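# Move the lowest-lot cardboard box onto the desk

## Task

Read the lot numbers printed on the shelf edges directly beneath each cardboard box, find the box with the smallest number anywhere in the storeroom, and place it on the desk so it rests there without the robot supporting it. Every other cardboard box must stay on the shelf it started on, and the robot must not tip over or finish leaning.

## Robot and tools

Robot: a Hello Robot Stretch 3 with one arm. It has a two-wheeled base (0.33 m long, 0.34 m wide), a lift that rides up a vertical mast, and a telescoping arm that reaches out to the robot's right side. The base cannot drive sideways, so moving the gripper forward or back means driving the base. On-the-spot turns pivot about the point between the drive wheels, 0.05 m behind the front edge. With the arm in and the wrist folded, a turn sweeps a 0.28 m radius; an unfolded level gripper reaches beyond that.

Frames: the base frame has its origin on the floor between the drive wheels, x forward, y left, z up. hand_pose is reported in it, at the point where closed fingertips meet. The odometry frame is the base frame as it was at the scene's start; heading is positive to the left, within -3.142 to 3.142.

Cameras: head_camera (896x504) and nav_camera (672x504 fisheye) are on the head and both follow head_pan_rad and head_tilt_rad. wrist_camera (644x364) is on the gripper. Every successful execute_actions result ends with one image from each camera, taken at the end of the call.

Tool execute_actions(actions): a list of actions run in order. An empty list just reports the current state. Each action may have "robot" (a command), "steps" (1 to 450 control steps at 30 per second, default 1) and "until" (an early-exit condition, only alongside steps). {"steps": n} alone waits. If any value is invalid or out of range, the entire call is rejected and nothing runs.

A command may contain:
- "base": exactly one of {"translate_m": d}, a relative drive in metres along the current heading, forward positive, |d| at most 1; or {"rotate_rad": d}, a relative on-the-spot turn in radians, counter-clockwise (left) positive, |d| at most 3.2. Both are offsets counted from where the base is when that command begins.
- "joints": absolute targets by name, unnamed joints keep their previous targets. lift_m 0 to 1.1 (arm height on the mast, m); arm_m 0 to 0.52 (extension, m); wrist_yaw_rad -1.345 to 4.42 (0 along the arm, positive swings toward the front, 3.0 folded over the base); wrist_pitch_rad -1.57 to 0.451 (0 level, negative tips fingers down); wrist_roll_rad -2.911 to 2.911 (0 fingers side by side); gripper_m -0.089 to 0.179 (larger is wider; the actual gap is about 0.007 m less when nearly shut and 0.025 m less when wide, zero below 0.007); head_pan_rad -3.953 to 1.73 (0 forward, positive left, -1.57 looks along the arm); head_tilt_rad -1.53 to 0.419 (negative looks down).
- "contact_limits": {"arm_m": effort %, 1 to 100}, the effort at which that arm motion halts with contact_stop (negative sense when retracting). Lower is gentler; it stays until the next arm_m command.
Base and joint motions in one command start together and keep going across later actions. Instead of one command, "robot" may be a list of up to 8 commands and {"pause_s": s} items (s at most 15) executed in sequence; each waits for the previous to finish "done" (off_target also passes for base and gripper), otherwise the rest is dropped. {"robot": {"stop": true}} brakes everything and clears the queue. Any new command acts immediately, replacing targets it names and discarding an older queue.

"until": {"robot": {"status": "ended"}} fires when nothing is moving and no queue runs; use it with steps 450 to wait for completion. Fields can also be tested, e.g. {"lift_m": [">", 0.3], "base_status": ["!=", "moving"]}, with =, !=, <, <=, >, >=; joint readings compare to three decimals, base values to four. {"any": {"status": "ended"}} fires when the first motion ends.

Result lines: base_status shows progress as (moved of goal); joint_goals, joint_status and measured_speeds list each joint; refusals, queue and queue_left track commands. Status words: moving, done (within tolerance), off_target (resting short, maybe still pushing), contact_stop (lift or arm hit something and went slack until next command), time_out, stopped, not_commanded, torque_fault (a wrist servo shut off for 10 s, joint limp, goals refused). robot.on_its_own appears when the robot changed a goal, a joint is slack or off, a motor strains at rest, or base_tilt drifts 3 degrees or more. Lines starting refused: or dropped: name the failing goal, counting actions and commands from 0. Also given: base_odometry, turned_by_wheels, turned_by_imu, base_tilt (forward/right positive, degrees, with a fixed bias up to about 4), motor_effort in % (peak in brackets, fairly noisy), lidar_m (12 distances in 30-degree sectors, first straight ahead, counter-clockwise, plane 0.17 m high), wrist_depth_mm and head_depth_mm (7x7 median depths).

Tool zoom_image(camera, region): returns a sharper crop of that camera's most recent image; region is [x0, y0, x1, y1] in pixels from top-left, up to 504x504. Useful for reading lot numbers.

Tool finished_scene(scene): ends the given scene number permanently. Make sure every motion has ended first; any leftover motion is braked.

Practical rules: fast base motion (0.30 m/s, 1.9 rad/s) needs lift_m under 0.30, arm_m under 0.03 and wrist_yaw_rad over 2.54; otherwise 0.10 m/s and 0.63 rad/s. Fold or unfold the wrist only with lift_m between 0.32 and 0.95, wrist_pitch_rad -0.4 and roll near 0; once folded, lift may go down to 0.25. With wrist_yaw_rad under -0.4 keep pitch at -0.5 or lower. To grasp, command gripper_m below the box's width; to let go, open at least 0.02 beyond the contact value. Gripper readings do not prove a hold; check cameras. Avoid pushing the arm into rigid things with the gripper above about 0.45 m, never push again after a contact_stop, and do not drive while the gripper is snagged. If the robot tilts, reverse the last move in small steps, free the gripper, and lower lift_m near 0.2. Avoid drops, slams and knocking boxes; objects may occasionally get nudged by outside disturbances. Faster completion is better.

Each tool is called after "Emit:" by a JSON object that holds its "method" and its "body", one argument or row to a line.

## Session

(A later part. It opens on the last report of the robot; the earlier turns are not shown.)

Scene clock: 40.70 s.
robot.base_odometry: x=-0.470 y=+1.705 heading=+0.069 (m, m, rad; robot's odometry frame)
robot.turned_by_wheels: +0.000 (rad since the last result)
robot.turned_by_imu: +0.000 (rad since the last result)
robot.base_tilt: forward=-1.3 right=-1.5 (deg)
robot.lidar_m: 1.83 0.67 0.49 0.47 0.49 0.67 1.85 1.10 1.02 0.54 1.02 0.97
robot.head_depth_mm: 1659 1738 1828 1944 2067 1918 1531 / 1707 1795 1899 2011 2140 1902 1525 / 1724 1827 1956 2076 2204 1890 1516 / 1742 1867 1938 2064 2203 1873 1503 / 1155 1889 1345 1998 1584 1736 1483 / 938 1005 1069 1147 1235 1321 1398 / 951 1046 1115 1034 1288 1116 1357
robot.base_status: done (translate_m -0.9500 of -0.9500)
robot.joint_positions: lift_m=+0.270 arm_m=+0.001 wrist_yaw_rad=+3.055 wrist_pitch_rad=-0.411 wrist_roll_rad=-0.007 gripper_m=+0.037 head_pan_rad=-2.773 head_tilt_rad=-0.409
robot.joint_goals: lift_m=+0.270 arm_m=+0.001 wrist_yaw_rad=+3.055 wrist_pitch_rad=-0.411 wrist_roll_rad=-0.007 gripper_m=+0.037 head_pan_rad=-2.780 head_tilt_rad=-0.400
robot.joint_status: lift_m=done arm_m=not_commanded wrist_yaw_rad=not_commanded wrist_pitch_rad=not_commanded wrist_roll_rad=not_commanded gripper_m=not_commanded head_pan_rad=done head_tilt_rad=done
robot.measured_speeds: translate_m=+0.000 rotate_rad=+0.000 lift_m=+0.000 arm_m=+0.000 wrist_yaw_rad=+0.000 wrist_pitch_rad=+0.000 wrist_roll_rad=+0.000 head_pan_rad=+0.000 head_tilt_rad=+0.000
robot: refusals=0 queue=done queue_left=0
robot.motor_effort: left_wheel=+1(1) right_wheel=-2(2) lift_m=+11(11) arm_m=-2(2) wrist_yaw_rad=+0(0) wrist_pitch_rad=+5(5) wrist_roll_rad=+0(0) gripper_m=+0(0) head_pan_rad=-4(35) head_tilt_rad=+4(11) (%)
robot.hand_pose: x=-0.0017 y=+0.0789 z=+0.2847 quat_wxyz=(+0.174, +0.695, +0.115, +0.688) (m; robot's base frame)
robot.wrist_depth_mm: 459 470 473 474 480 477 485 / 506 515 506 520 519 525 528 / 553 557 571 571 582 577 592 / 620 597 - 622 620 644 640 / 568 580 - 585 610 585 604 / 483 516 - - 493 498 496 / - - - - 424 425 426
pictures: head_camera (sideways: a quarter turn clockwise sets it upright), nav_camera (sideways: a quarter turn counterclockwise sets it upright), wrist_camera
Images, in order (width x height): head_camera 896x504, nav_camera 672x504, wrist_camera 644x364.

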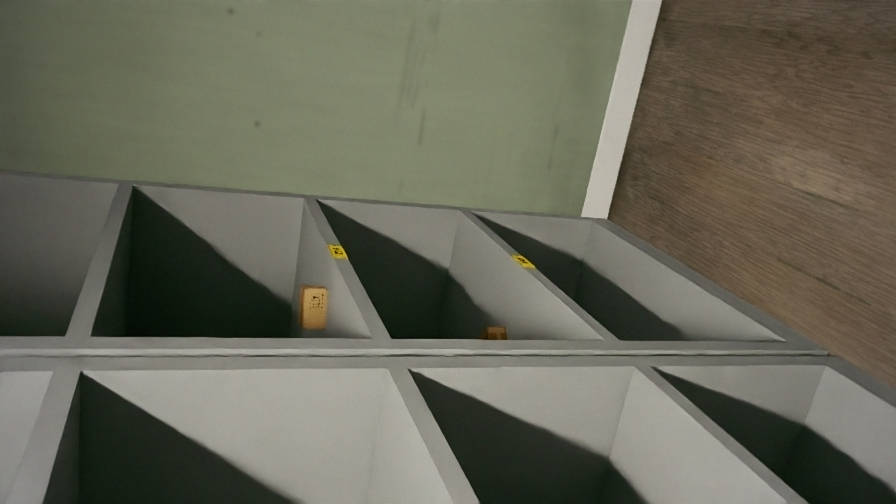

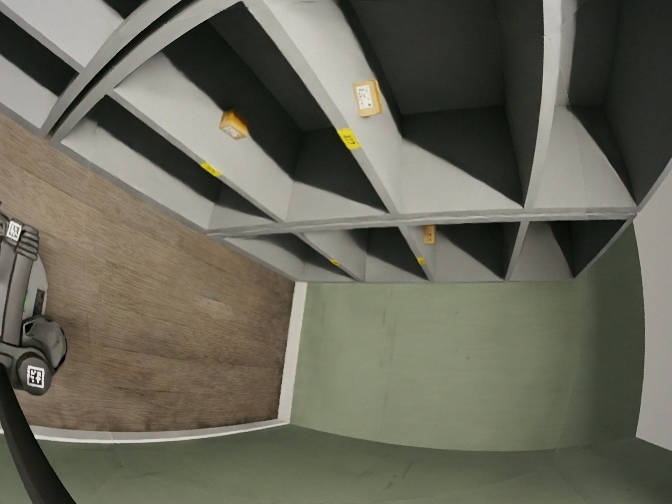

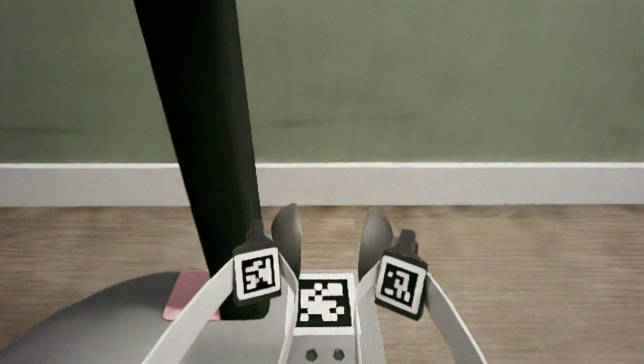

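Emit:
{"method": "execute_actions", "body": {
  "actions": [
    {"robot":{"base":{"translate_m":-0.6},"joints":{"head_pan_rad":-2.6,"head_tilt_rad":-0.5}},"steps":450,"until":{"robot":{"status":"ended"}}}
  ]
}}

Scene clock: 44.43 s.
robot.base_odometry: x=-1.068 y=+1.663 heading=+0.069 (m, m, rad; robot's odometry frame)
robot.turned_by_wheels: +0.000 (rad since the last result)
robot.turned_by_imu: +0.001 (rad since the last result)
robot.base_tilt: forward=-1.5 right=-1.7 (deg)
robot.lidar_m: 1.83 0.67 0.49 0.47 0.49 0.67 1.35 1.40 0.65 0.99 0.71 0.76
robot.head_depth_mm: 1164 1234 1314 1401 1498 1598 1421 / 1210 1295 1381 1478 1600 1670 1416 / 1234 1312 1404 1533 1677 1714 1409 / 1293 1383 1355 1589 1681 1632 1404 / 1360 1463 1045 1642 1268 1559 1356 / 1282 1379 1051 1532 1253 1085 1305 / 1149 1226 1068 804 1195 885 951
robot.base_status: done (translate_m -0.6000 of -0.6000)
robot.joint_positions: lift_m=+0.270 arm_m=+0.001 wrist_yaw_rad=+3.055 wrist_pitch_rad=-0.411 wrist_roll_rad=-0.007 gripper_m=+0.037 head_pan_rad=-2.607 head_tilt_rad=-0.494
robot.joint_goals: lift_m=+0.270 arm_m=+0.001 wrist_yaw_rad=+3.055 wrist_pitch_rad=-0.411 wrist_roll_rad=-0.007 gripper_m=+0.037 head_pan_rad=-2.600 head_tilt_rad=-0.500
robot.joint_status: lift_m=done arm_m=not_commanded wrist_yaw_rad=not_commanded wrist_pitch_rad=not_commanded wrist_roll_rad=not_commanded gripper_m=not_commanded head_pan_rad=done head_tilt_rad=done
robot.measured_speeds: translate_m=+0.000 rotate_rad=+0.000 lift_m=+0.000 arm_m=+0.000 wrist_yaw_rad=+0.000 wrist_pitch_rad=+0.000 wrist_roll_rad=+0.000 head_pan_rad=+0.000 head_tilt_rad=+0.000
robot: refusals=0 queue=done queue_left=0
robot.motor_effort: left_wheel=+1(5) right_wheel=-2(9) lift_m=+11(11) arm_m=-1(2) wrist_yaw_rad=+0(0) wrist_pitch_rad=+5(5) wrist_roll_rad=+0(0) gripper_m=+0(0) head_pan_rad=+3(22) head_tilt_rad=-2(9) (%)
robot.hand_pose: x=-0.0017 y=+0.0789 z=+0.2847 quat_wxyz=(+0.174, +0.695, +0.115, +0.688) (m; robot's base frame)
robot.wrist_depth_mm: 472 465 468 481 483 481 488 / 513 509 507 528 520 525 536 / 567 570 580 571 578 575 583 / 602 610 - 626 623 615 656 / 572 577 - 582 612 588 583 / 480 522 - - 496 493 493 / - - - - 422 428 425
pictures: head_camera (sideways: a quarter turn clockwise sets it upright), nav_camera (sideways: a quarter turn counterclockwise sets it upright), wrist_camera
Images, in order (width x height): head_camera 896x504, nav_camera 672x504, wrist_camera 644x364.

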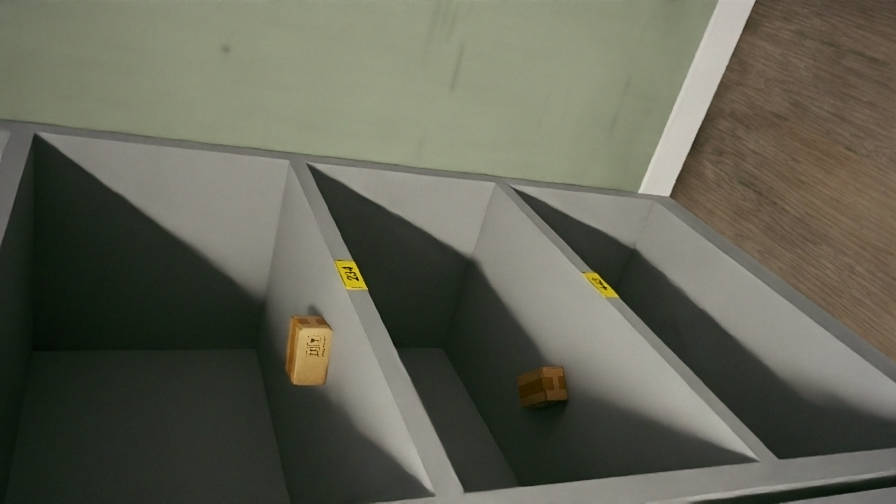

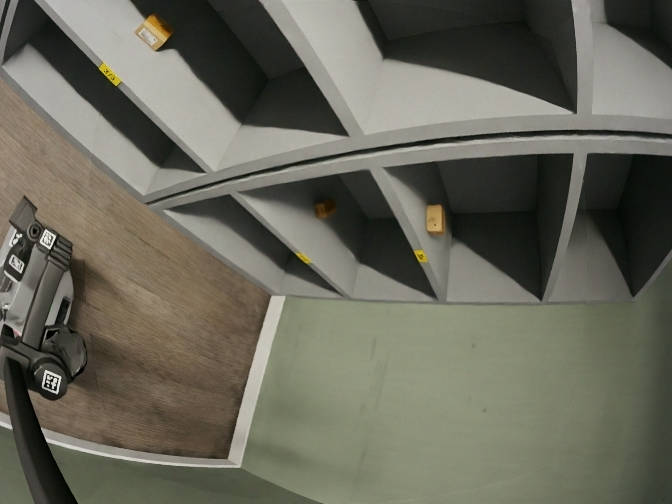

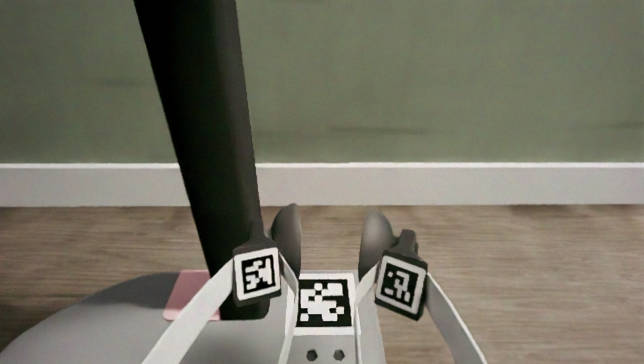

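Emit:
{"method": "zoom_image", "body": {
  "camera": "head_camera",
  "region": [325, 250, 380, 305]
}}

Emit:
{"method": "zoom_image", "body": {
  "camera": "head_camera",
  "region": [572, 258, 627, 313]
}}

Region (325, 250, 380, 305) of head_camera's 896x504 image, scaled by 9.164, with more detail than that image has.

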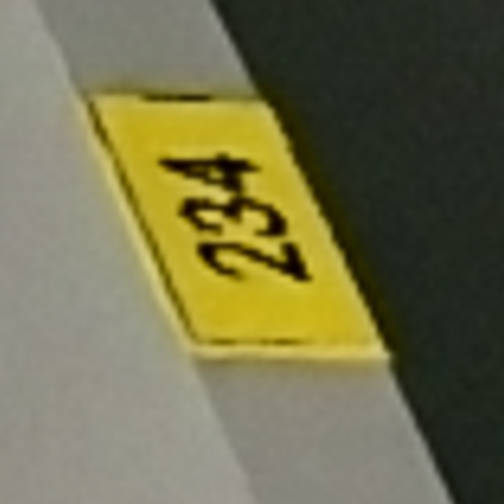

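Region (572, 258, 627, 313) of head_camera's 896x504 image, scaled by 9.164, with more detail than that image has.

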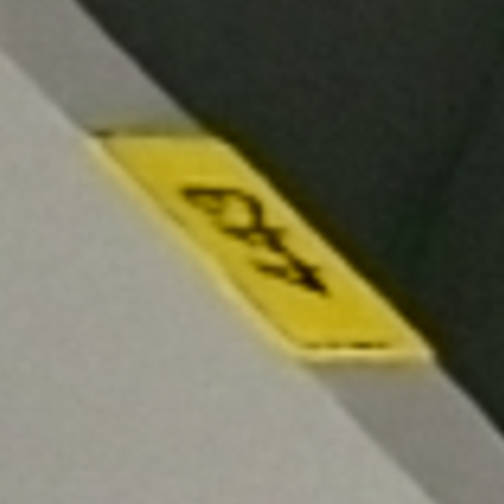

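Emit:
{"method": "execute_actions", "body": {
  "actions": [
    {"robot":{"base":{"translate_m":-0.88},"joints":{"head_pan_rad":-1.6,"head_tilt_rad":-0.5,"gripper_m":0.15}},"steps":450,"until":{"robot":{"translate_m":["<",-0.33]}}},
    {"robot":{"joints":{"lift_m":0.93}},"steps":450,"until":{"robot":{"lift_m":[">",0.4]}}},
    {"robot":{"joints":{"lift_m":0.93,"wrist_yaw_rad":0.4}},"steps":450,"until":{"robot":{"status":"ended"}}}
  ]
}}

Scene clock: 53.47 s.
robot.base_odometry: x=-1.946 y=+1.603 heading=+0.069 (m, m, rad; robot's odometry frame)
robot.turned_by_wheels: +0.000 (rad since the last result)
robot.turned_by_imu: +0.002 (rad since the last result)
robot.base_tilt: forward=-1.5 right=-1.8 (deg)
robot.lidar_m: 1.83 0.67 0.49 0.47 0.49 0.49 0.47 0.49 0.68 0.99 0.68 1.40
robot.head_depth_mm: 845 913 971 736 1035 1028 - / 842 907 968 727 1163 1020 - / 839 902 961 717 1153 1011 877 / 836 897 958 659 1145 1040 872 / 831 894 948 659 1131 1057 - / 828 890 939 691 1129 1022 817 / 825 887 935 681 1123 980 816
robot.base_status: done (translate_m -0.8800 of -0.8800)
robot.joint_positions: lift_m=+0.930 arm_m=+0.001 wrist_yaw_rad=+0.402 wrist_pitch_rad=-0.411 wrist_roll_rad=-0.007 gripper_m=+0.150 head_pan_rad=-1.607 head_tilt_rad=-0.495
robot.joint_goals: lift_m=+0.930 arm_m=+0.001 wrist_yaw_rad=+0.400 wrist_pitch_rad=-0.411 wrist_roll_rad=-0.007 gripper_m=+0.150 head_pan_rad=-1.600 head_tilt_rad=-0.500
robot.joint_status: lift_m=done arm_m=not_commanded wrist_yaw_rad=done wrist_pitch_rad=not_commanded wrist_roll_rad=not_commanded gripper_m=done head_pan_rad=done head_tilt_rad=done
robot.measured_speeds: translate_m=+0.000 rotate_rad=+0.000 lift_m=+0.000 arm_m=+0.000 wrist_yaw_rad=+0.000 wrist_pitch_rad=+0.000 wrist_roll_rad=+0.000 head_pan_rad=+0.000 head_tilt_rad=+0.000
robot: refusals=0 queue=done queue_left=0
robot.motor_effort: left_wheel=+1(5) right_wheel=-3(10) lift_m=+26(30) arm_m=-1(1) wrist_yaw_rad=-3(3) wrist_pitch_rad=+5(5) wrist_roll_rad=+0(0) gripper_m=+0(79) head_pan_rad=+4(52) head_tilt_rad=-2(2) (%)
robot.hand_pose: x=+0.0666 y=-0.3529 z=+0.9437 quat_wxyz=(+0.710, +0.280, -0.647, -0.003) (m; robot's base frame)
robot.wrist_depth_mm: 549 418 402 417 435 310 404 / - 475 528 338 289 268 245 / - 543 609 904 806 734 612 / - 902 674 925 901 760 692 / - 830 699 782 771 798 730 / - - 690 646 651 - 654 / - - 942 971 557 548 567
pictures: head_camera (sideways: a quarter turn clockwise sets it upright), nav_camera (sideways: a quarter turn counterclockwise sets it upright), wrist_camera
Images, in order (width x height): head_camera 896x504, nav_camera 672x504, wrist_camera 644x364.

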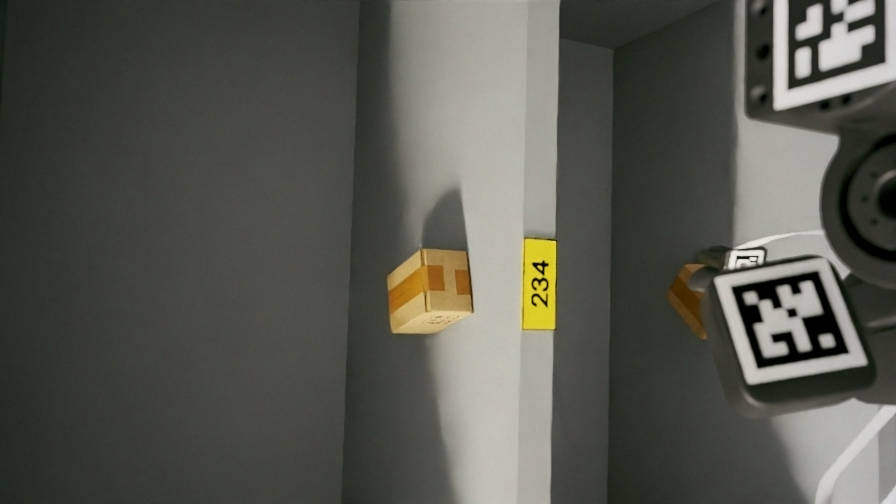

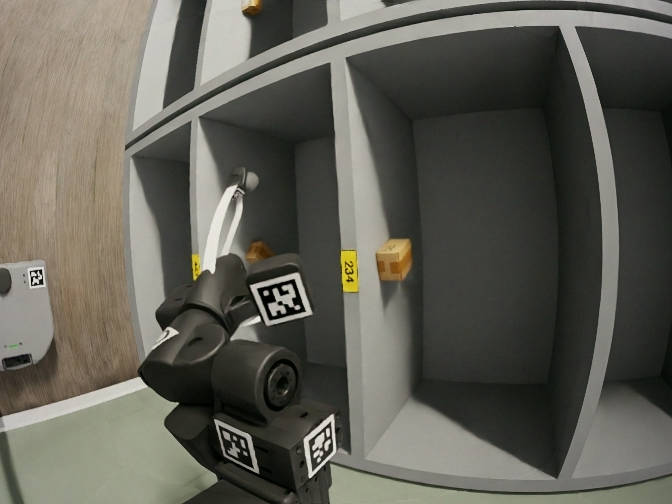

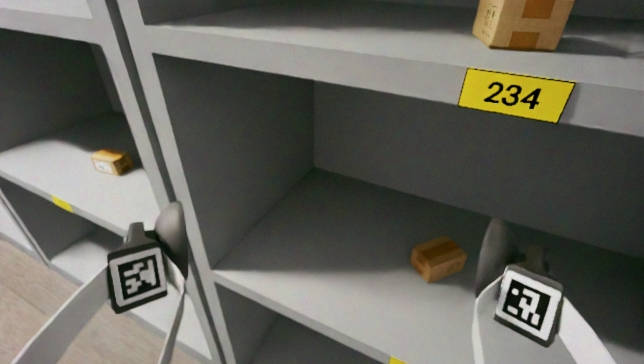

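Emit:
{"method": "execute_actions", "body": {
  "actions": [
    {"robot":{"base":{"translate_m":-0.057},"joints":{"wrist_yaw_rad":0.3,"wrist_pitch_rad":-0.15,"lift_m":0.94,"arm_m":0.14,"head_tilt_rad":-0.6}},"steps":450,"until":{"robot":{"status":"ended"}}}
  ]
}}

Scene clock: 56.07 s.
robot.base_odometry: x=-2.003 y=+1.599 heading=+0.069 (m, m, rad; robot's odometry frame)
robot.turned_by_wheels: +0.000 (rad since the last result)
robot.turned_by_imu: +0.001 (rad since the last result)
robot.base_tilt: forward=-1.5 right=-1.7 (deg)
robot.lidar_m: 1.83 0.67 0.49 0.47 0.49 0.43 0.42 0.43 0.59 0.99 0.71 0.76
robot.head_depth_mm: 845 921 867 - - 909 961 / 842 919 856 - - 905 1168 / 839 915 840 - - 899 1190 / 834 911 828 - - 891 1182 / 833 909 774 - 978 909 1173 / 832 906 797 621 1100 902 1168 / 827 901 792 641 1096 898 1162
robot.base_status: done (translate_m -0.0570 of -0.0570)
robot.joint_positions: lift_m=+0.940 arm_m=+0.139 wrist_yaw_rad=+0.301 wrist_pitch_rad=-0.165 wrist_roll_rad=-0.007 gripper_m=+0.150 head_pan_rad=-1.607 head_tilt_rad=-0.593
robot.joint_goals: lift_m=+0.940 arm_m=+0.140 wrist_yaw_rad=+0.300 wrist_pitch_rad=-0.150 wrist_roll_rad=-0.007 gripper_m=+0.150 head_pan_rad=-1.600 head_tilt_rad=-0.600
robot.joint_status: lift_m=done arm_m=done wrist_yaw_rad=done wrist_pitch_rad=done wrist_roll_rad=not_commanded gripper_m=done head_pan_rad=done head_tilt_rad=done
robot.measured_speeds: translate_m=+0.000 rotate_rad=+0.000 lift_m=+0.000 arm_m=+0.000 wrist_yaw_rad=+0.000 wrist_pitch_rad=+0.000 wrist_roll_rad=+0.000 head_pan_rad=+0.000 head_tilt_rad=+0.000
robot: refusals=0 queue=done queue_left=0
robot.motor_effort: left_wheel=+1(3) right_wheel=-2(8) lift_m=+25(27) arm_m=+4(4) wrist_yaw_rad=-1(5) wrist_pitch_rad=+5(9) wrist_roll_rad=+0(0) gripper_m=+0(0) head_pan_rad=+4(3) head_tilt_rad=-3(11) (%)
robot.hand_pose: x=+0.0523 y=-0.5221 z=+1.0123 quat_wxyz=(+0.708, +0.163, -0.685, +0.048) (m; robot's base frame)
robot.wrist_depth_mm: 399 508 649 601 544 507 469 / 406 531 694 633 570 520 481 / 401 485 517 519 567 527 491 / 283 290 294 281 265 323 329 / 416 254 223 213 216 234 224 / 437 - 797 198 180 - 171 / 441 591 711 724 709 169 148
pictures: head_camera (sideways: a quarter turn clockwise sets it upright), nav_camera (sideways: a quarter turn counterclockwise sets it upright), wrist_camera
Images, in order (width x height): head_camera 896x504, nav_camera 672x504, wrist_camera 644x364.

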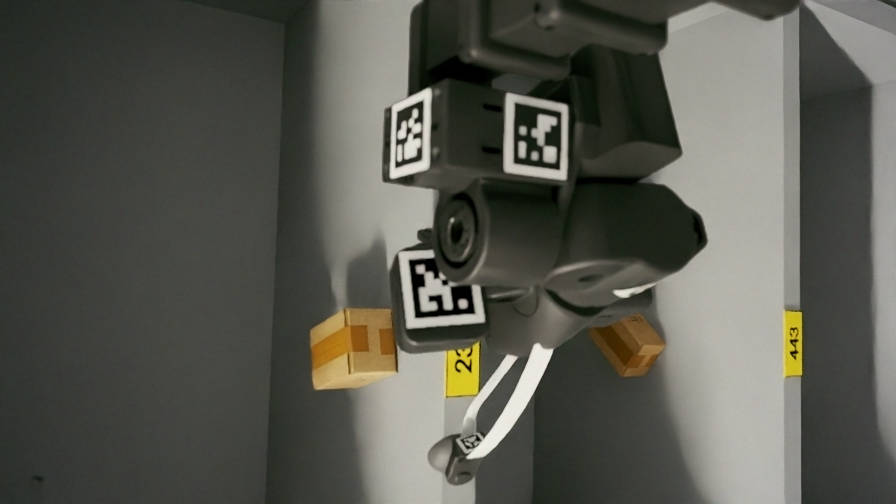

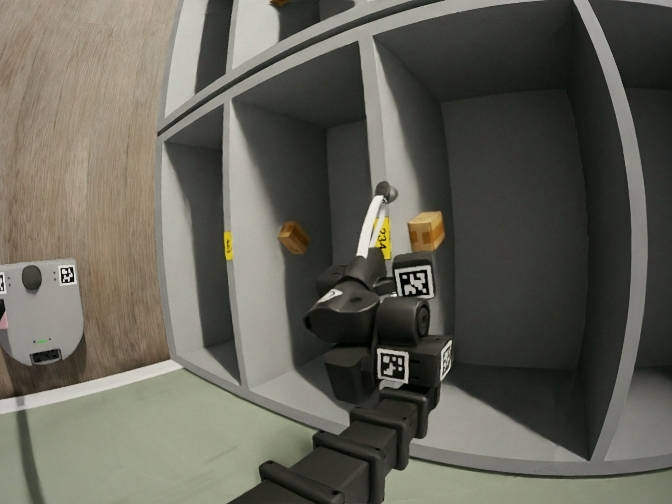

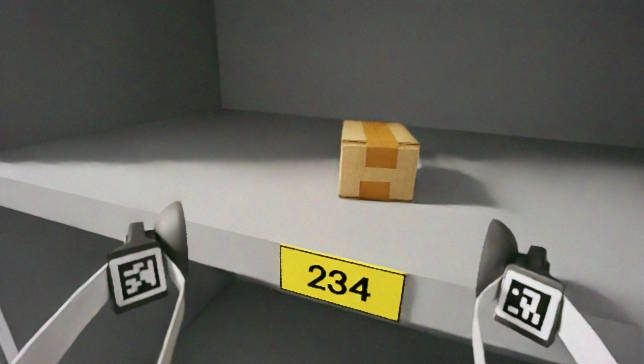

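Emit:
{"method": "execute_actions", "body": {
  "actions": [
    {"robot":[{"base":{"translate_m":0.027},"joints":{"wrist_yaw_rad":0.2,"lift_m":0.945,"arm_m":0.2}},{"joints":{"arm_m":0.285,"gripper_m":0.13}}],"steps":450,"until":{"robot":{"status":"ended"}}}
  ]
}}

Scene clock: 60.27 s.
robot.base_odometry: x=-1.976 y=+1.601 heading=+0.069 (m, m, rad; robot's odometry frame)
robot.turned_by_wheels: +0.000 (rad since the last result)
robot.turned_by_imu: +0.001 (rad since the last result)
robot.base_tilt: forward=-1.4 right=-1.7 (deg)
robot.lidar_m: 1.83 0.67 0.49 0.47 0.49 0.46 0.44 0.46 0.63 0.99 0.70 1.40
robot.head_depth_mm: 844 923 924 - 1092 912 996 / 841 920 968 1162 1142 925 1195 / 839 914 - 1158 1135 920 1188 / 835 911 947 - 1123 916 1185 / 831 910 770 612 1111 907 1174 / 830 906 807 620 1102 906 1170 / 826 902 790 614 1094 895 1165
robot.base_status: done (translate_m +0.0270 of +0.0270)
robot.joint_positions: lift_m=+0.945 arm_m=+0.285 wrist_yaw_rad=+0.201 wrist_pitch_rad=-0.167 wrist_roll_rad=-0.007 gripper_m=+0.130 head_pan_rad=-1.607 head_tilt_rad=-0.593
robot.joint_goals: lift_m=+0.945 arm_m=+0.285 wrist_yaw_rad=+0.200 wrist_pitch_rad=-0.150 wrist_roll_rad=-0.007 gripper_m=+0.130 head_pan_rad=-1.600 head_tilt_rad=-0.600
robot.joint_status: lift_m=done arm_m=done wrist_yaw_rad=done wrist_pitch_rad=done wrist_roll_rad=not_commanded gripper_m=done head_pan_rad=done head_tilt_rad=done
robot.measured_speeds: translate_m=+0.000 rotate_rad=+0.000 lift_m=+0.000 arm_m=+0.000 wrist_yaw_rad=+0.000 wrist_pitch_rad=+0.000 wrist_roll_rad=+0.000 head_pan_rad=+0.000 head_tilt_rad=+0.000
robot: refusals=0 queue=done queue_left=0
robot.motor_effort: left_wheel=+2(5) right_wheel=-2(6) lift_m=+26(24) arm_m=+3(5) wrist_yaw_rad=-2(3) wrist_pitch_rad=+6(5) wrist_roll_rad=+0(0) gripper_m=+0(73) head_pan_rad=+4(4) head_tilt_rad=-2(2) (%)
robot.hand_pose: x=+0.0283 y=-0.6732 z=+1.0169 quat_wxyz=(+0.710, +0.130, -0.692, +0.012) (m; robot's base frame)
robot.wrist_depth_mm: 410 497 468 443 416 384 361 / 420 528 504 459 430 400 379 / 415 506 506 475 447 426 396 / 292 299 307 171 326 331 342 / 209 224 135 120 213 243 233 / 162 171 121 118 164 - 176 / - 134 131 127 134 136 142
pictures: head_camera (sideways: a quarter turn clockwise sets it upright), nav_camera (sideways: a quarter turn counterclockwise sets it upright), wrist_camera
Images, in order (width x height): head_camera 896x504, nav_camera 672x504, wrist_camera 644x364.

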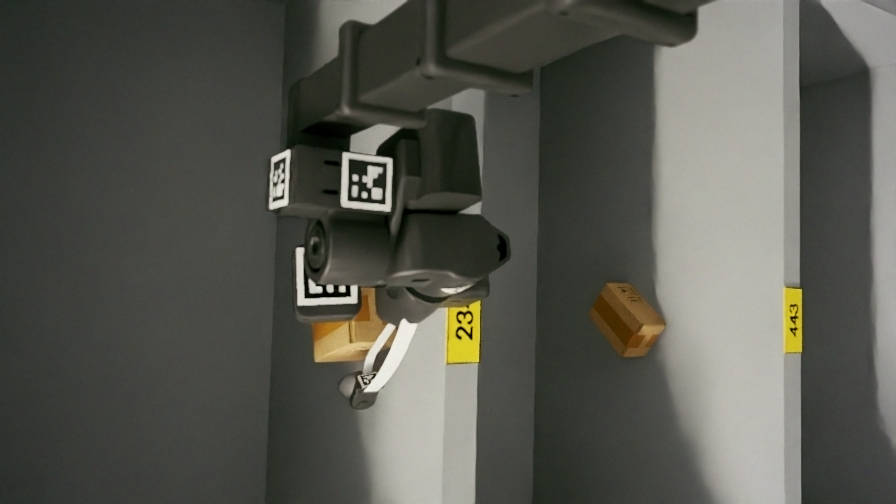

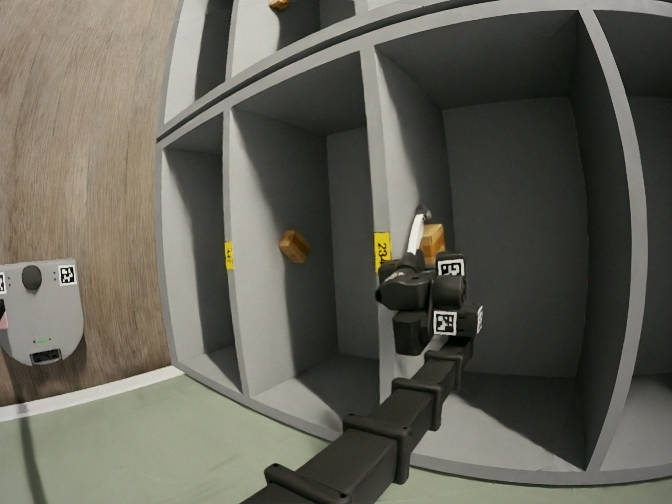

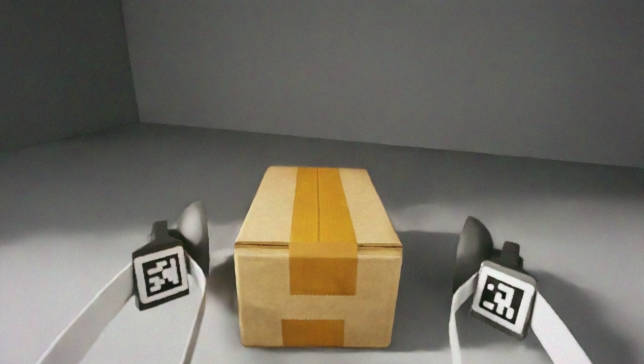

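Emit:
{"method": "execute_actions", "body": {
  "actions": [
    {"robot":[{"base":{"translate_m":0.006},"joints":{"lift_m":0.95,"arm_m":0.296}},{"joints":{"gripper_m":0.036}},{"joints":{"lift_m":0.975}},{"joints":{"arm_m":0.0}}],"steps":450,"until":{"robot":{"lift_m":[">",0.972]}}}
  ]
}}

Scene clock: 63.53 s.
robot.base_odometry: x=-1.970 y=+1.601 heading=+0.069 (m, m, rad; robot's odometry frame)
robot.turned_by_wheels: +0.000 (rad since the last result)
robot.turned_by_imu: +0.001 (rad since the last result)
robot.base_tilt: forward=-1.5 right=-1.5 (deg)
robot.lidar_m: 1.83 0.67 0.49 0.47 0.49 0.47 0.45 0.47 0.64 0.99 0.69 1.40
robot.head_depth_mm: 844 922 - - 1096 935 1011 / 841 913 - 637 1141 929 1195 / 837 902 - 617 1131 920 1189 / 835 911 - 1151 1123 915 1179 / 832 906 688 628 1115 910 1178 / 830 903 801 621 1105 903 1169 / 827 902 791 615 1099 898 1162
robot.base_status: done (translate_m +0.0060 of +0.0060)
robot.joint_positions: lift_m=+0.973 arm_m=+0.296 wrist_yaw_rad=+0.201 wrist_pitch_rad=-0.177 wrist_roll_rad=-0.007 gripper_m=+0.038 head_pan_rad=-1.607 head_tilt_rad=-0.593
robot.joint_goals: lift_m=+0.975 arm_m=+0.296 wrist_yaw_rad=+0.200 wrist_pitch_rad=-0.150 wrist_roll_rad=-0.007 gripper_m=+0.039 head_pan_rad=-1.600 head_tilt_rad=-0.600
robot.joint_status: lift_m=moving arm_m=done wrist_yaw_rad=done wrist_pitch_rad=done wrist_roll_rad=not_commanded gripper_m=done head_pan_rad=done head_tilt_rad=done
robot.measured_speeds: translate_m=+0.000 rotate_rad=+0.000 lift_m=+0.030 arm_m=+0.000 wrist_yaw_rad=+0.000 wrist_pitch_rad=+0.000 wrist_roll_rad=+0.000 head_pan_rad=+0.000 head_tilt_rad=+0.000
robot: refusals=0 queue=running queue_left=1
robot.motor_effort: left_wheel=+1(5) right_wheel=-2(6) lift_m=+26(26) arm_m=+3(4) wrist_yaw_rad=-2(2) wrist_pitch_rad=+9(9) wrist_roll_rad=-1(0) gripper_m=-2(98) head_pan_rad=+4(4) head_tilt_rad=-3(2) (%)
robot.hand_pose: x=+0.0281 y=-0.6835 z=+1.0426 quat_wxyz=(+0.710, +0.133, -0.692, +0.009) (m; robot's base frame)
robot.wrist_depth_mm: 403 487 460 427 395 375 354 / 412 512 483 452 417 393 372 / 428 534 510 478 445 412 384 / 360 365 374 377 389 401 393 / 254 260 266 145 274 280 284 / 200 203 107 107 107 215 217 / 165 166 155 109 159 172 175
pictures: head_camera (sideways: a quarter turn clockwise sets it upright), nav_camera (sideways: a quarter turn counterclockwise sets it upright), wrist_camera
Images, in order (width x height): head_camera 896x504, nav_camera 672x504, wrist_camera 644x364.

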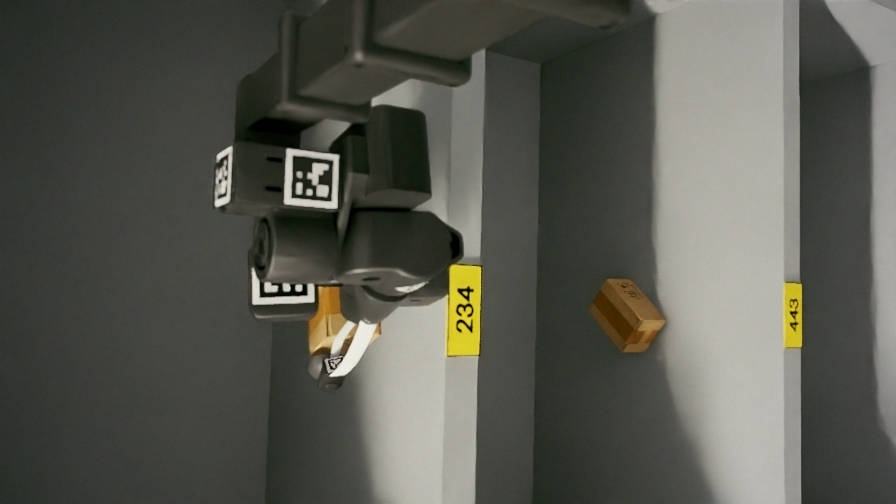

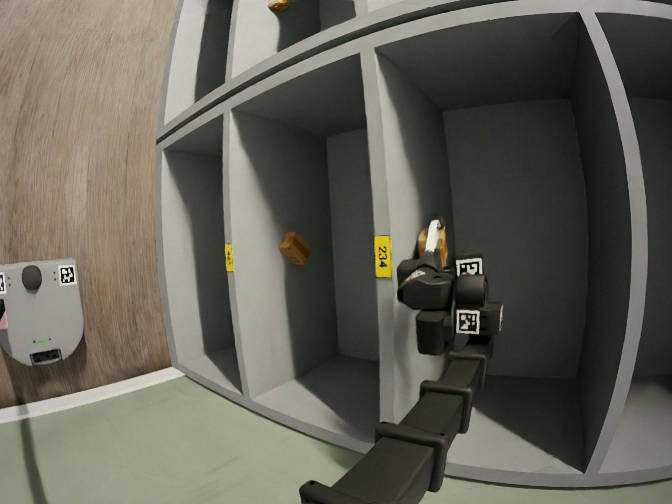

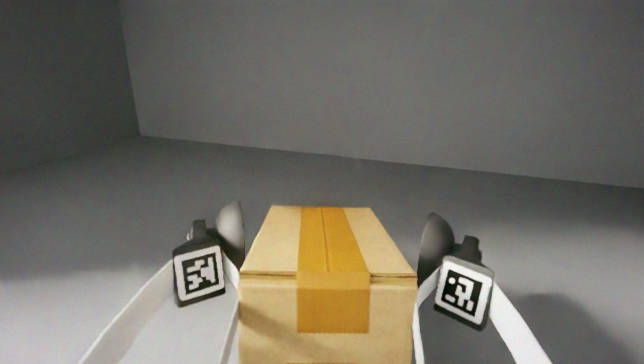

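Emit:
{"method": "execute_actions", "body": {
  "actions": [
    {"robot":{"stop":true},"steps":5}
  ]
}}

Scene clock: 63.97 s.
robot.base_odometry: x=-1.970 y=+1.601 heading=+0.069 (m, m, rad; robot's odometry frame)
robot.turned_by_wheels: +0.000 (rad since the last result)
robot.turned_by_imu: +0.000 (rad since the last result)
robot.base_tilt: forward=-1.7 right=-1.6 (deg)
robot.lidar_m: 1.83 0.67 0.49 0.47 0.49 0.47 0.45 0.47 0.64 0.99 0.69 1.41
robot.head_depth_mm: 843 923 - - 1094 937 1010 / 841 912 - 624 1145 929 1200 / 837 902 - 616 1137 921 1191 / 836 910 - 1146 1119 916 1183 / 833 906 689 628 1112 908 1179 / 829 905 802 622 1106 904 1174 / 828 902 791 615 1099 900 1163
robot.base_status: done (translate_m +0.0060 of +0.0060)
robot.joint_positions: lift_m=+0.974 arm_m=+0.296 wrist_yaw_rad=+0.201 wrist_pitch_rad=-0.177 wrist_roll_rad=-0.007 gripper_m=+0.041 head_pan_rad=-1.607 head_tilt_rad=-0.593
robot.joint_goals: lift_m=+0.975 arm_m=+0.296 wrist_yaw_rad=+0.200 wrist_pitch_rad=-0.150 wrist_roll_rad=-0.007 gripper_m=+0.039 head_pan_rad=-1.600 head_tilt_rad=-0.600
robot.joint_status: lift_m=moving arm_m=done wrist_yaw_rad=done wrist_pitch_rad=done wrist_roll_rad=not_commanded gripper_m=done head_pan_rad=done head_tilt_rad=done
robot.measured_speeds: translate_m=+0.000 rotate_rad=+0.000 lift_m=+0.000 arm_m=+0.000 wrist_yaw_rad=+0.000 wrist_pitch_rad=+0.000 wrist_roll_rad=+0.000 head_pan_rad=+0.000 head_tilt_rad=+0.000
robot: refusals=0 queue=stopped queue_left=0
robot.motor_effort: left_wheel=+2(1) right_wheel=-2(3) lift_m=+25(25) arm_m=+3(3) wrist_yaw_rad=-2(1) wrist_pitch_rad=+9(9) wrist_roll_rad=+0(0) gripper_m=-24(24) head_pan_rad=+4(3) head_tilt_rad=-3(3) (%)
robot.hand_pose: x=+0.0281 y=-0.6835 z=+1.0443 quat_wxyz=(+0.710, +0.133, -0.692, +0.009) (m; robot's base frame)
robot.wrist_depth_mm: 402 493 455 425 406 378 352 / 414 517 489 455 415 392 368 / 420 531 512 479 443 414 390 / 362 370 378 388 392 412 397 / 258 262 270 144 277 283 285 / 202 205 107 107 107 216 220 / 167 168 157 109 161 174 176
pictures: head_camera (sideways: a quarter turn clockwise sets it upright), nav_camera (sideways: a quarter turn counterclockwise sets it upright), wrist_camera
Images, in order (width x height): head_camera 896x504, nav_camera 672x504, wrist_camera 644x364.

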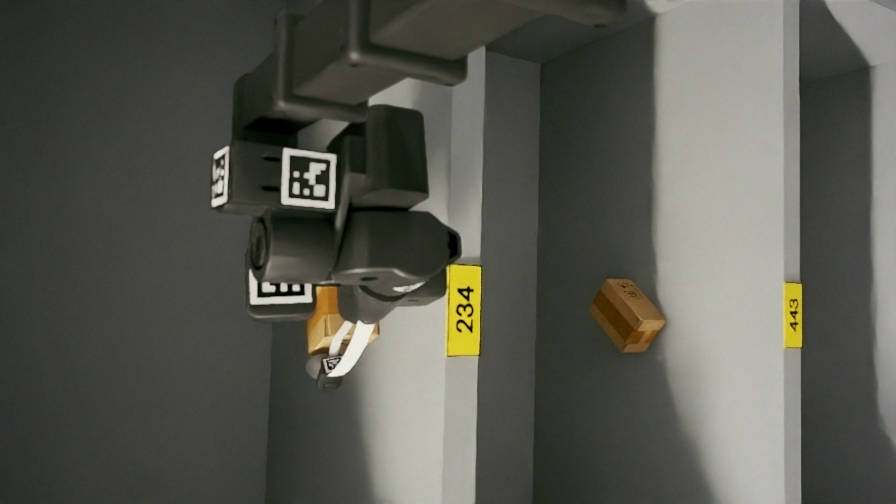

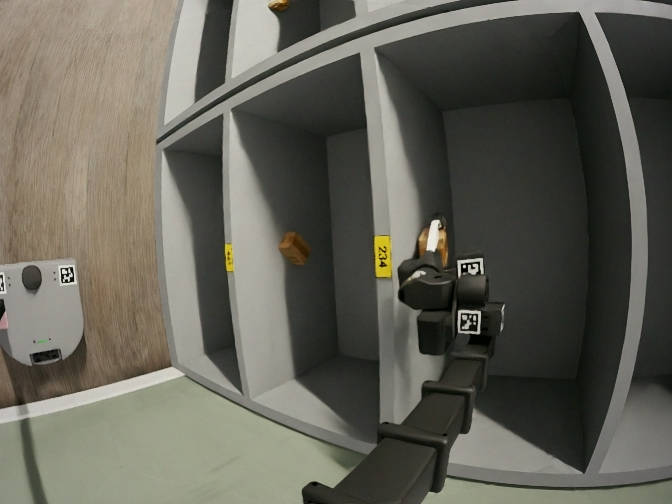

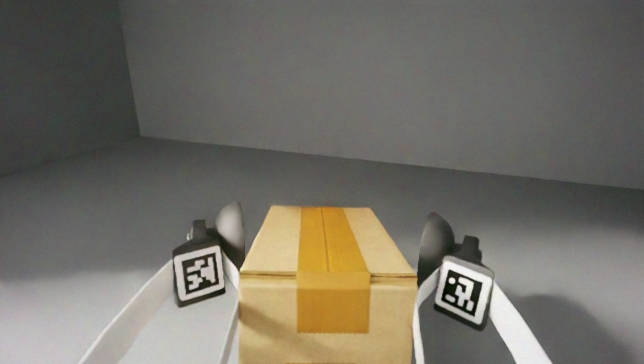

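Emit:
{"method": "execute_actions", "body": {
  "actions": [
    {"robot":[{"joints":{"lift_m":0.949}},{"joints":{"gripper_m":0.12}},{"joints":{"arm_m":0.318,"lift_m":0.946}}],"steps":450,"until":{"robot":{"status":"ended"}}}
  ]
}}

Scene clock: 67.43 s.
robot.base_odometry: x=-1.970 y=+1.601 heading=+0.069 (m, m, rad; robot's odometry frame)
robot.turned_by_wheels: +0.000 (rad since the last result)
robot.turned_by_imu: +0.001 (rad since the last result)
robot.base_tilt: forward=-1.4 right=-1.5 (deg)
robot.lidar_m: 1.83 0.67 0.49 0.47 0.49 0.47 0.45 0.47 0.64 0.99 0.69 1.40
robot.head_depth_mm: 844 922 928 - 1110 913 1016 / 841 918 - 622 1143 929 1198 / 839 915 - 1154 1132 923 1189 / 835 910 - 1151 1122 918 1182 / 834 908 864 628 1116 910 1179 / 830 904 828 621 1106 905 1169 / 827 900 790 614 1095 896 1165
robot.base_status: done (translate_m +0.0060 of +0.0060)
robot.joint_positions: lift_m=+0.946 arm_m=+0.318 wrist_yaw_rad=+0.200 wrist_pitch_rad=-0.168 wrist_roll_rad=-0.007 gripper_m=+0.120 head_pan_rad=-1.607 head_tilt_rad=-0.593
robot.joint_goals: lift_m=+0.946 arm_m=+0.318 wrist_yaw_rad=+0.200 wrist_pitch_rad=-0.150 wrist_roll_rad=-0.007 gripper_m=+0.120 head_pan_rad=-1.600 head_tilt_rad=-0.600
robot.joint_status: lift_m=done arm_m=done wrist_yaw_rad=done wrist_pitch_rad=done wrist_roll_rad=not_commanded gripper_m=done head_pan_rad=done head_tilt_rad=done
robot.measured_speeds: translate_m=+0.000 rotate_rad=+0.000 lift_m=+0.000 arm_m=+0.000 wrist_yaw_rad=+0.000 wrist_pitch_rad=+0.000 wrist_roll_rad=+0.000 head_pan_rad=+0.000 head_tilt_rad=+0.000
robot: refusals=0 queue=done queue_left=0
robot.motor_effort: left_wheel=+2(2) right_wheel=-3(2) lift_m=+11(26) arm_m=+4(4) wrist_yaw_rad=-1(2) wrist_pitch_rad=+6(9) wrist_roll_rad=+0(0) gripper_m=+1(84) head_pan_rad=+3(4) head_tilt_rad=-2(3) (%)
robot.hand_pose: x=+0.0280 y=-0.7061 z=+1.0186 quat_wxyz=(+0.710, +0.130, -0.692, +0.012) (m; robot's base frame)
robot.wrist_depth_mm: 404 467 438 405 378 356 335 / 416 493 461 425 399 368 352 / 410 496 467 443 425 393 372 / 299 304 310 321 323 334 344 / 212 216 126 123 216 243 236 / 165 174 94 95 106 182 178 / 140 136 84 84 87 137 145
pictures: head_camera (sideways: a quarter turn clockwise sets it upright), nav_camera (sideways: a quarter turn counterclockwise sets it upright), wrist_camera
Images, in order (width x height): head_camera 896x504, nav_camera 672x504, wrist_camera 644x364.

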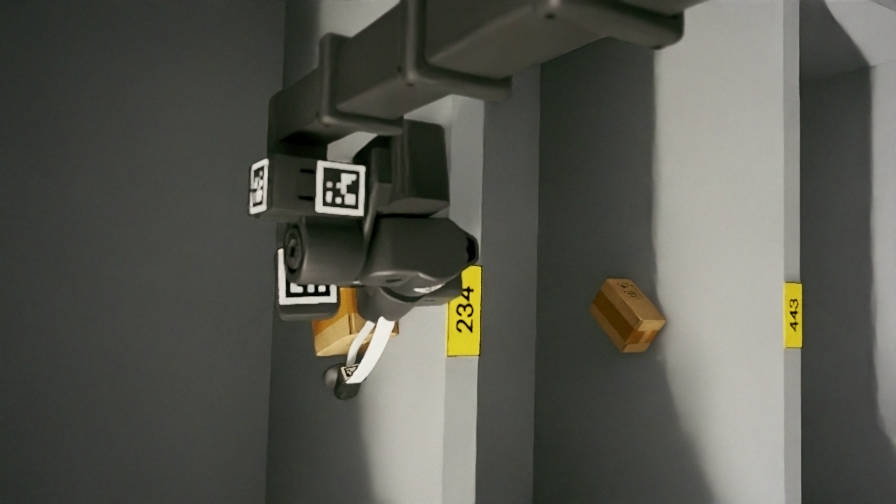

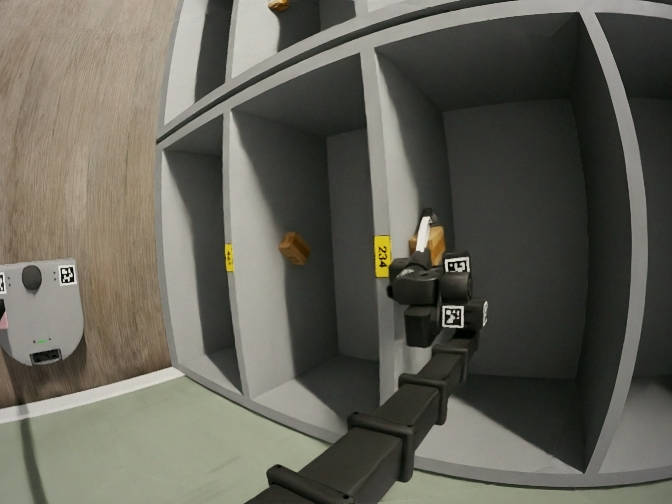

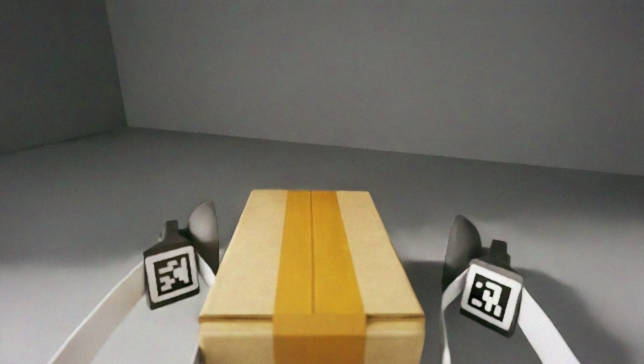

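Emit:
{"method": "execute_actions", "body": {
  "actions": [
    {"robot":[{"base":{"translate_m":0.008},"joints":{"arm_m":0.309}},{"joints":{"gripper_m":0.04}},{"pause_s":0.3},{"joints":{"lift_m":0.972}}],"steps":450,"until":{"robot":{"status":"ended"}}}
  ]
}}

Scene clock: 71.97 s.
robot.base_odometry: x=-1.962 y=+1.602 heading=+0.069 (m, m, rad; robot's odometry frame)
robot.turned_by_wheels: +0.000 (rad since the last result)
robot.turned_by_imu: +0.001 (rad since the last result)
robot.base_tilt: forward=-1.5 right=-1.5 (deg)
robot.lidar_m: 1.83 0.67 0.49 0.47 0.49 0.48 0.46 0.48 0.65 0.98 0.68 1.40
robot.head_depth_mm: 845 922 - - 1116 935 1030 / 841 915 - 638 1146 927 1198 / 838 900 - 615 1128 921 1189 / 835 909 - 1146 1127 916 1179 / 831 907 690 628 1114 910 1178 / 830 906 801 622 1106 900 1166 / 829 902 791 614 1094 897 1167
robot.base_status: done (translate_m +0.0080 of +0.0080)
robot.joint_positions: lift_m=+0.971 arm_m=+0.309 wrist_yaw_rad=+0.200 wrist_pitch_rad=-0.177 wrist_roll_rad=-0.007 gripper_m=+0.045 head_pan_rad=-1.607 head_tilt_rad=-0.593
robot.joint_goals: lift_m=+0.972 arm_m=+0.309 wrist_yaw_rad=+0.200 wrist_pitch_rad=-0.150 wrist_roll_rad=-0.007 gripper_m=+0.043 head_pan_rad=-1.600 head_tilt_rad=-0.600
robot.joint_status: lift_m=done arm_m=done wrist_yaw_rad=done wrist_pitch_rad=done wrist_roll_rad=not_commanded gripper_m=done head_pan_rad=done head_tilt_rad=done
robot.measured_speeds: translate_m=+0.000 rotate_rad=+0.000 lift_m=+0.000 arm_m=+0.000 wrist_yaw_rad=+0.000 wrist_pitch_rad=+0.000 wrist_roll_rad=+0.000 head_pan_rad=+0.000 head_tilt_rad=+0.000
robot: refusals=0 queue=done queue_left=0
robot.motor_effort: left_wheel=+2(4) right_wheel=-2(7) lift_m=+26(25) arm_m=-6(6) wrist_yaw_rad=-1(1) wrist_pitch_rad=+9(9) wrist_roll_rad=+0(0) gripper_m=-26(98) head_pan_rad=+3(3) head_tilt_rad=-2(2) (%)
robot.hand_pose: x=+0.0279 y=-0.6975 z=+1.0414 quat_wxyz=(+0.710, +0.133, -0.692, +0.008) (m; robot's base frame)
robot.wrist_depth_mm: 395 473 441 409 386 359 342 / 404 504 470 440 405 380 358 / 411 517 494 460 425 404 376 / 354 361 369 377 392 399 382 / 252 259 197 127 149 277 280 / 198 199 94 95 97 217 215 / 163 164 96 93 93 168 173
pictures: head_camera (sideways: a quarter turn clockwise sets it upright), nav_camera (sideways: a quarter turn counterclockwise sets it upright), wrist_camera
Images, in order (width x height): head_camera 896x504, nav_camera 672x504, wrist_camera 644x364.

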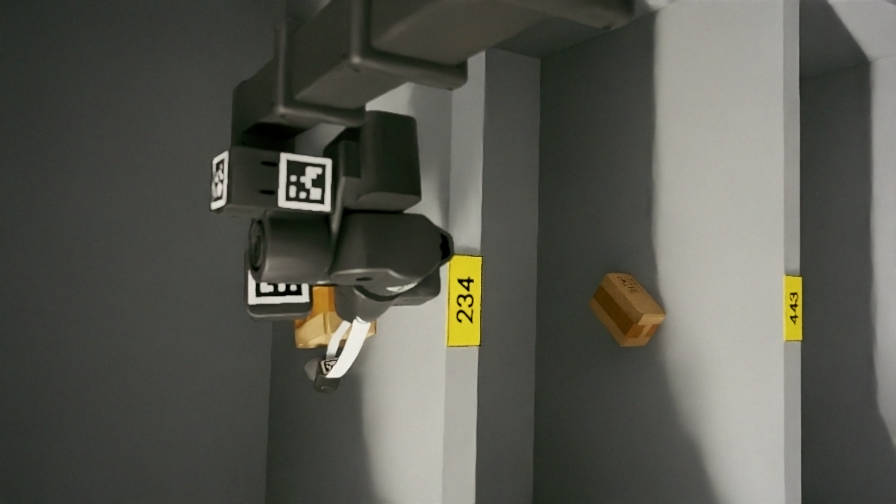

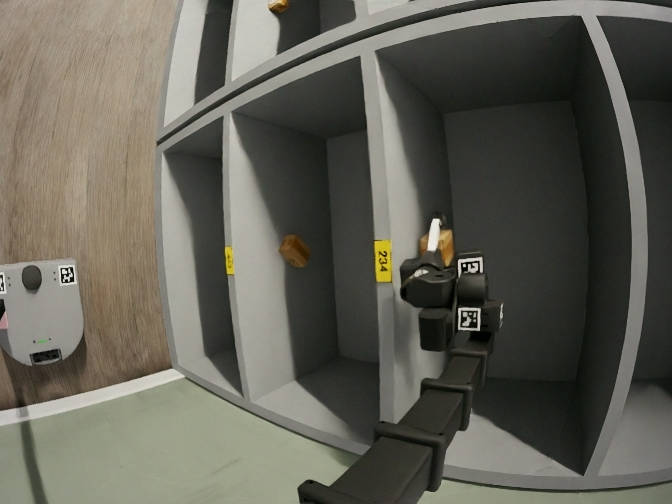

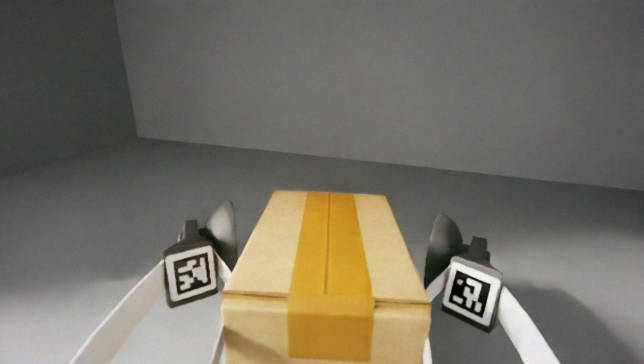

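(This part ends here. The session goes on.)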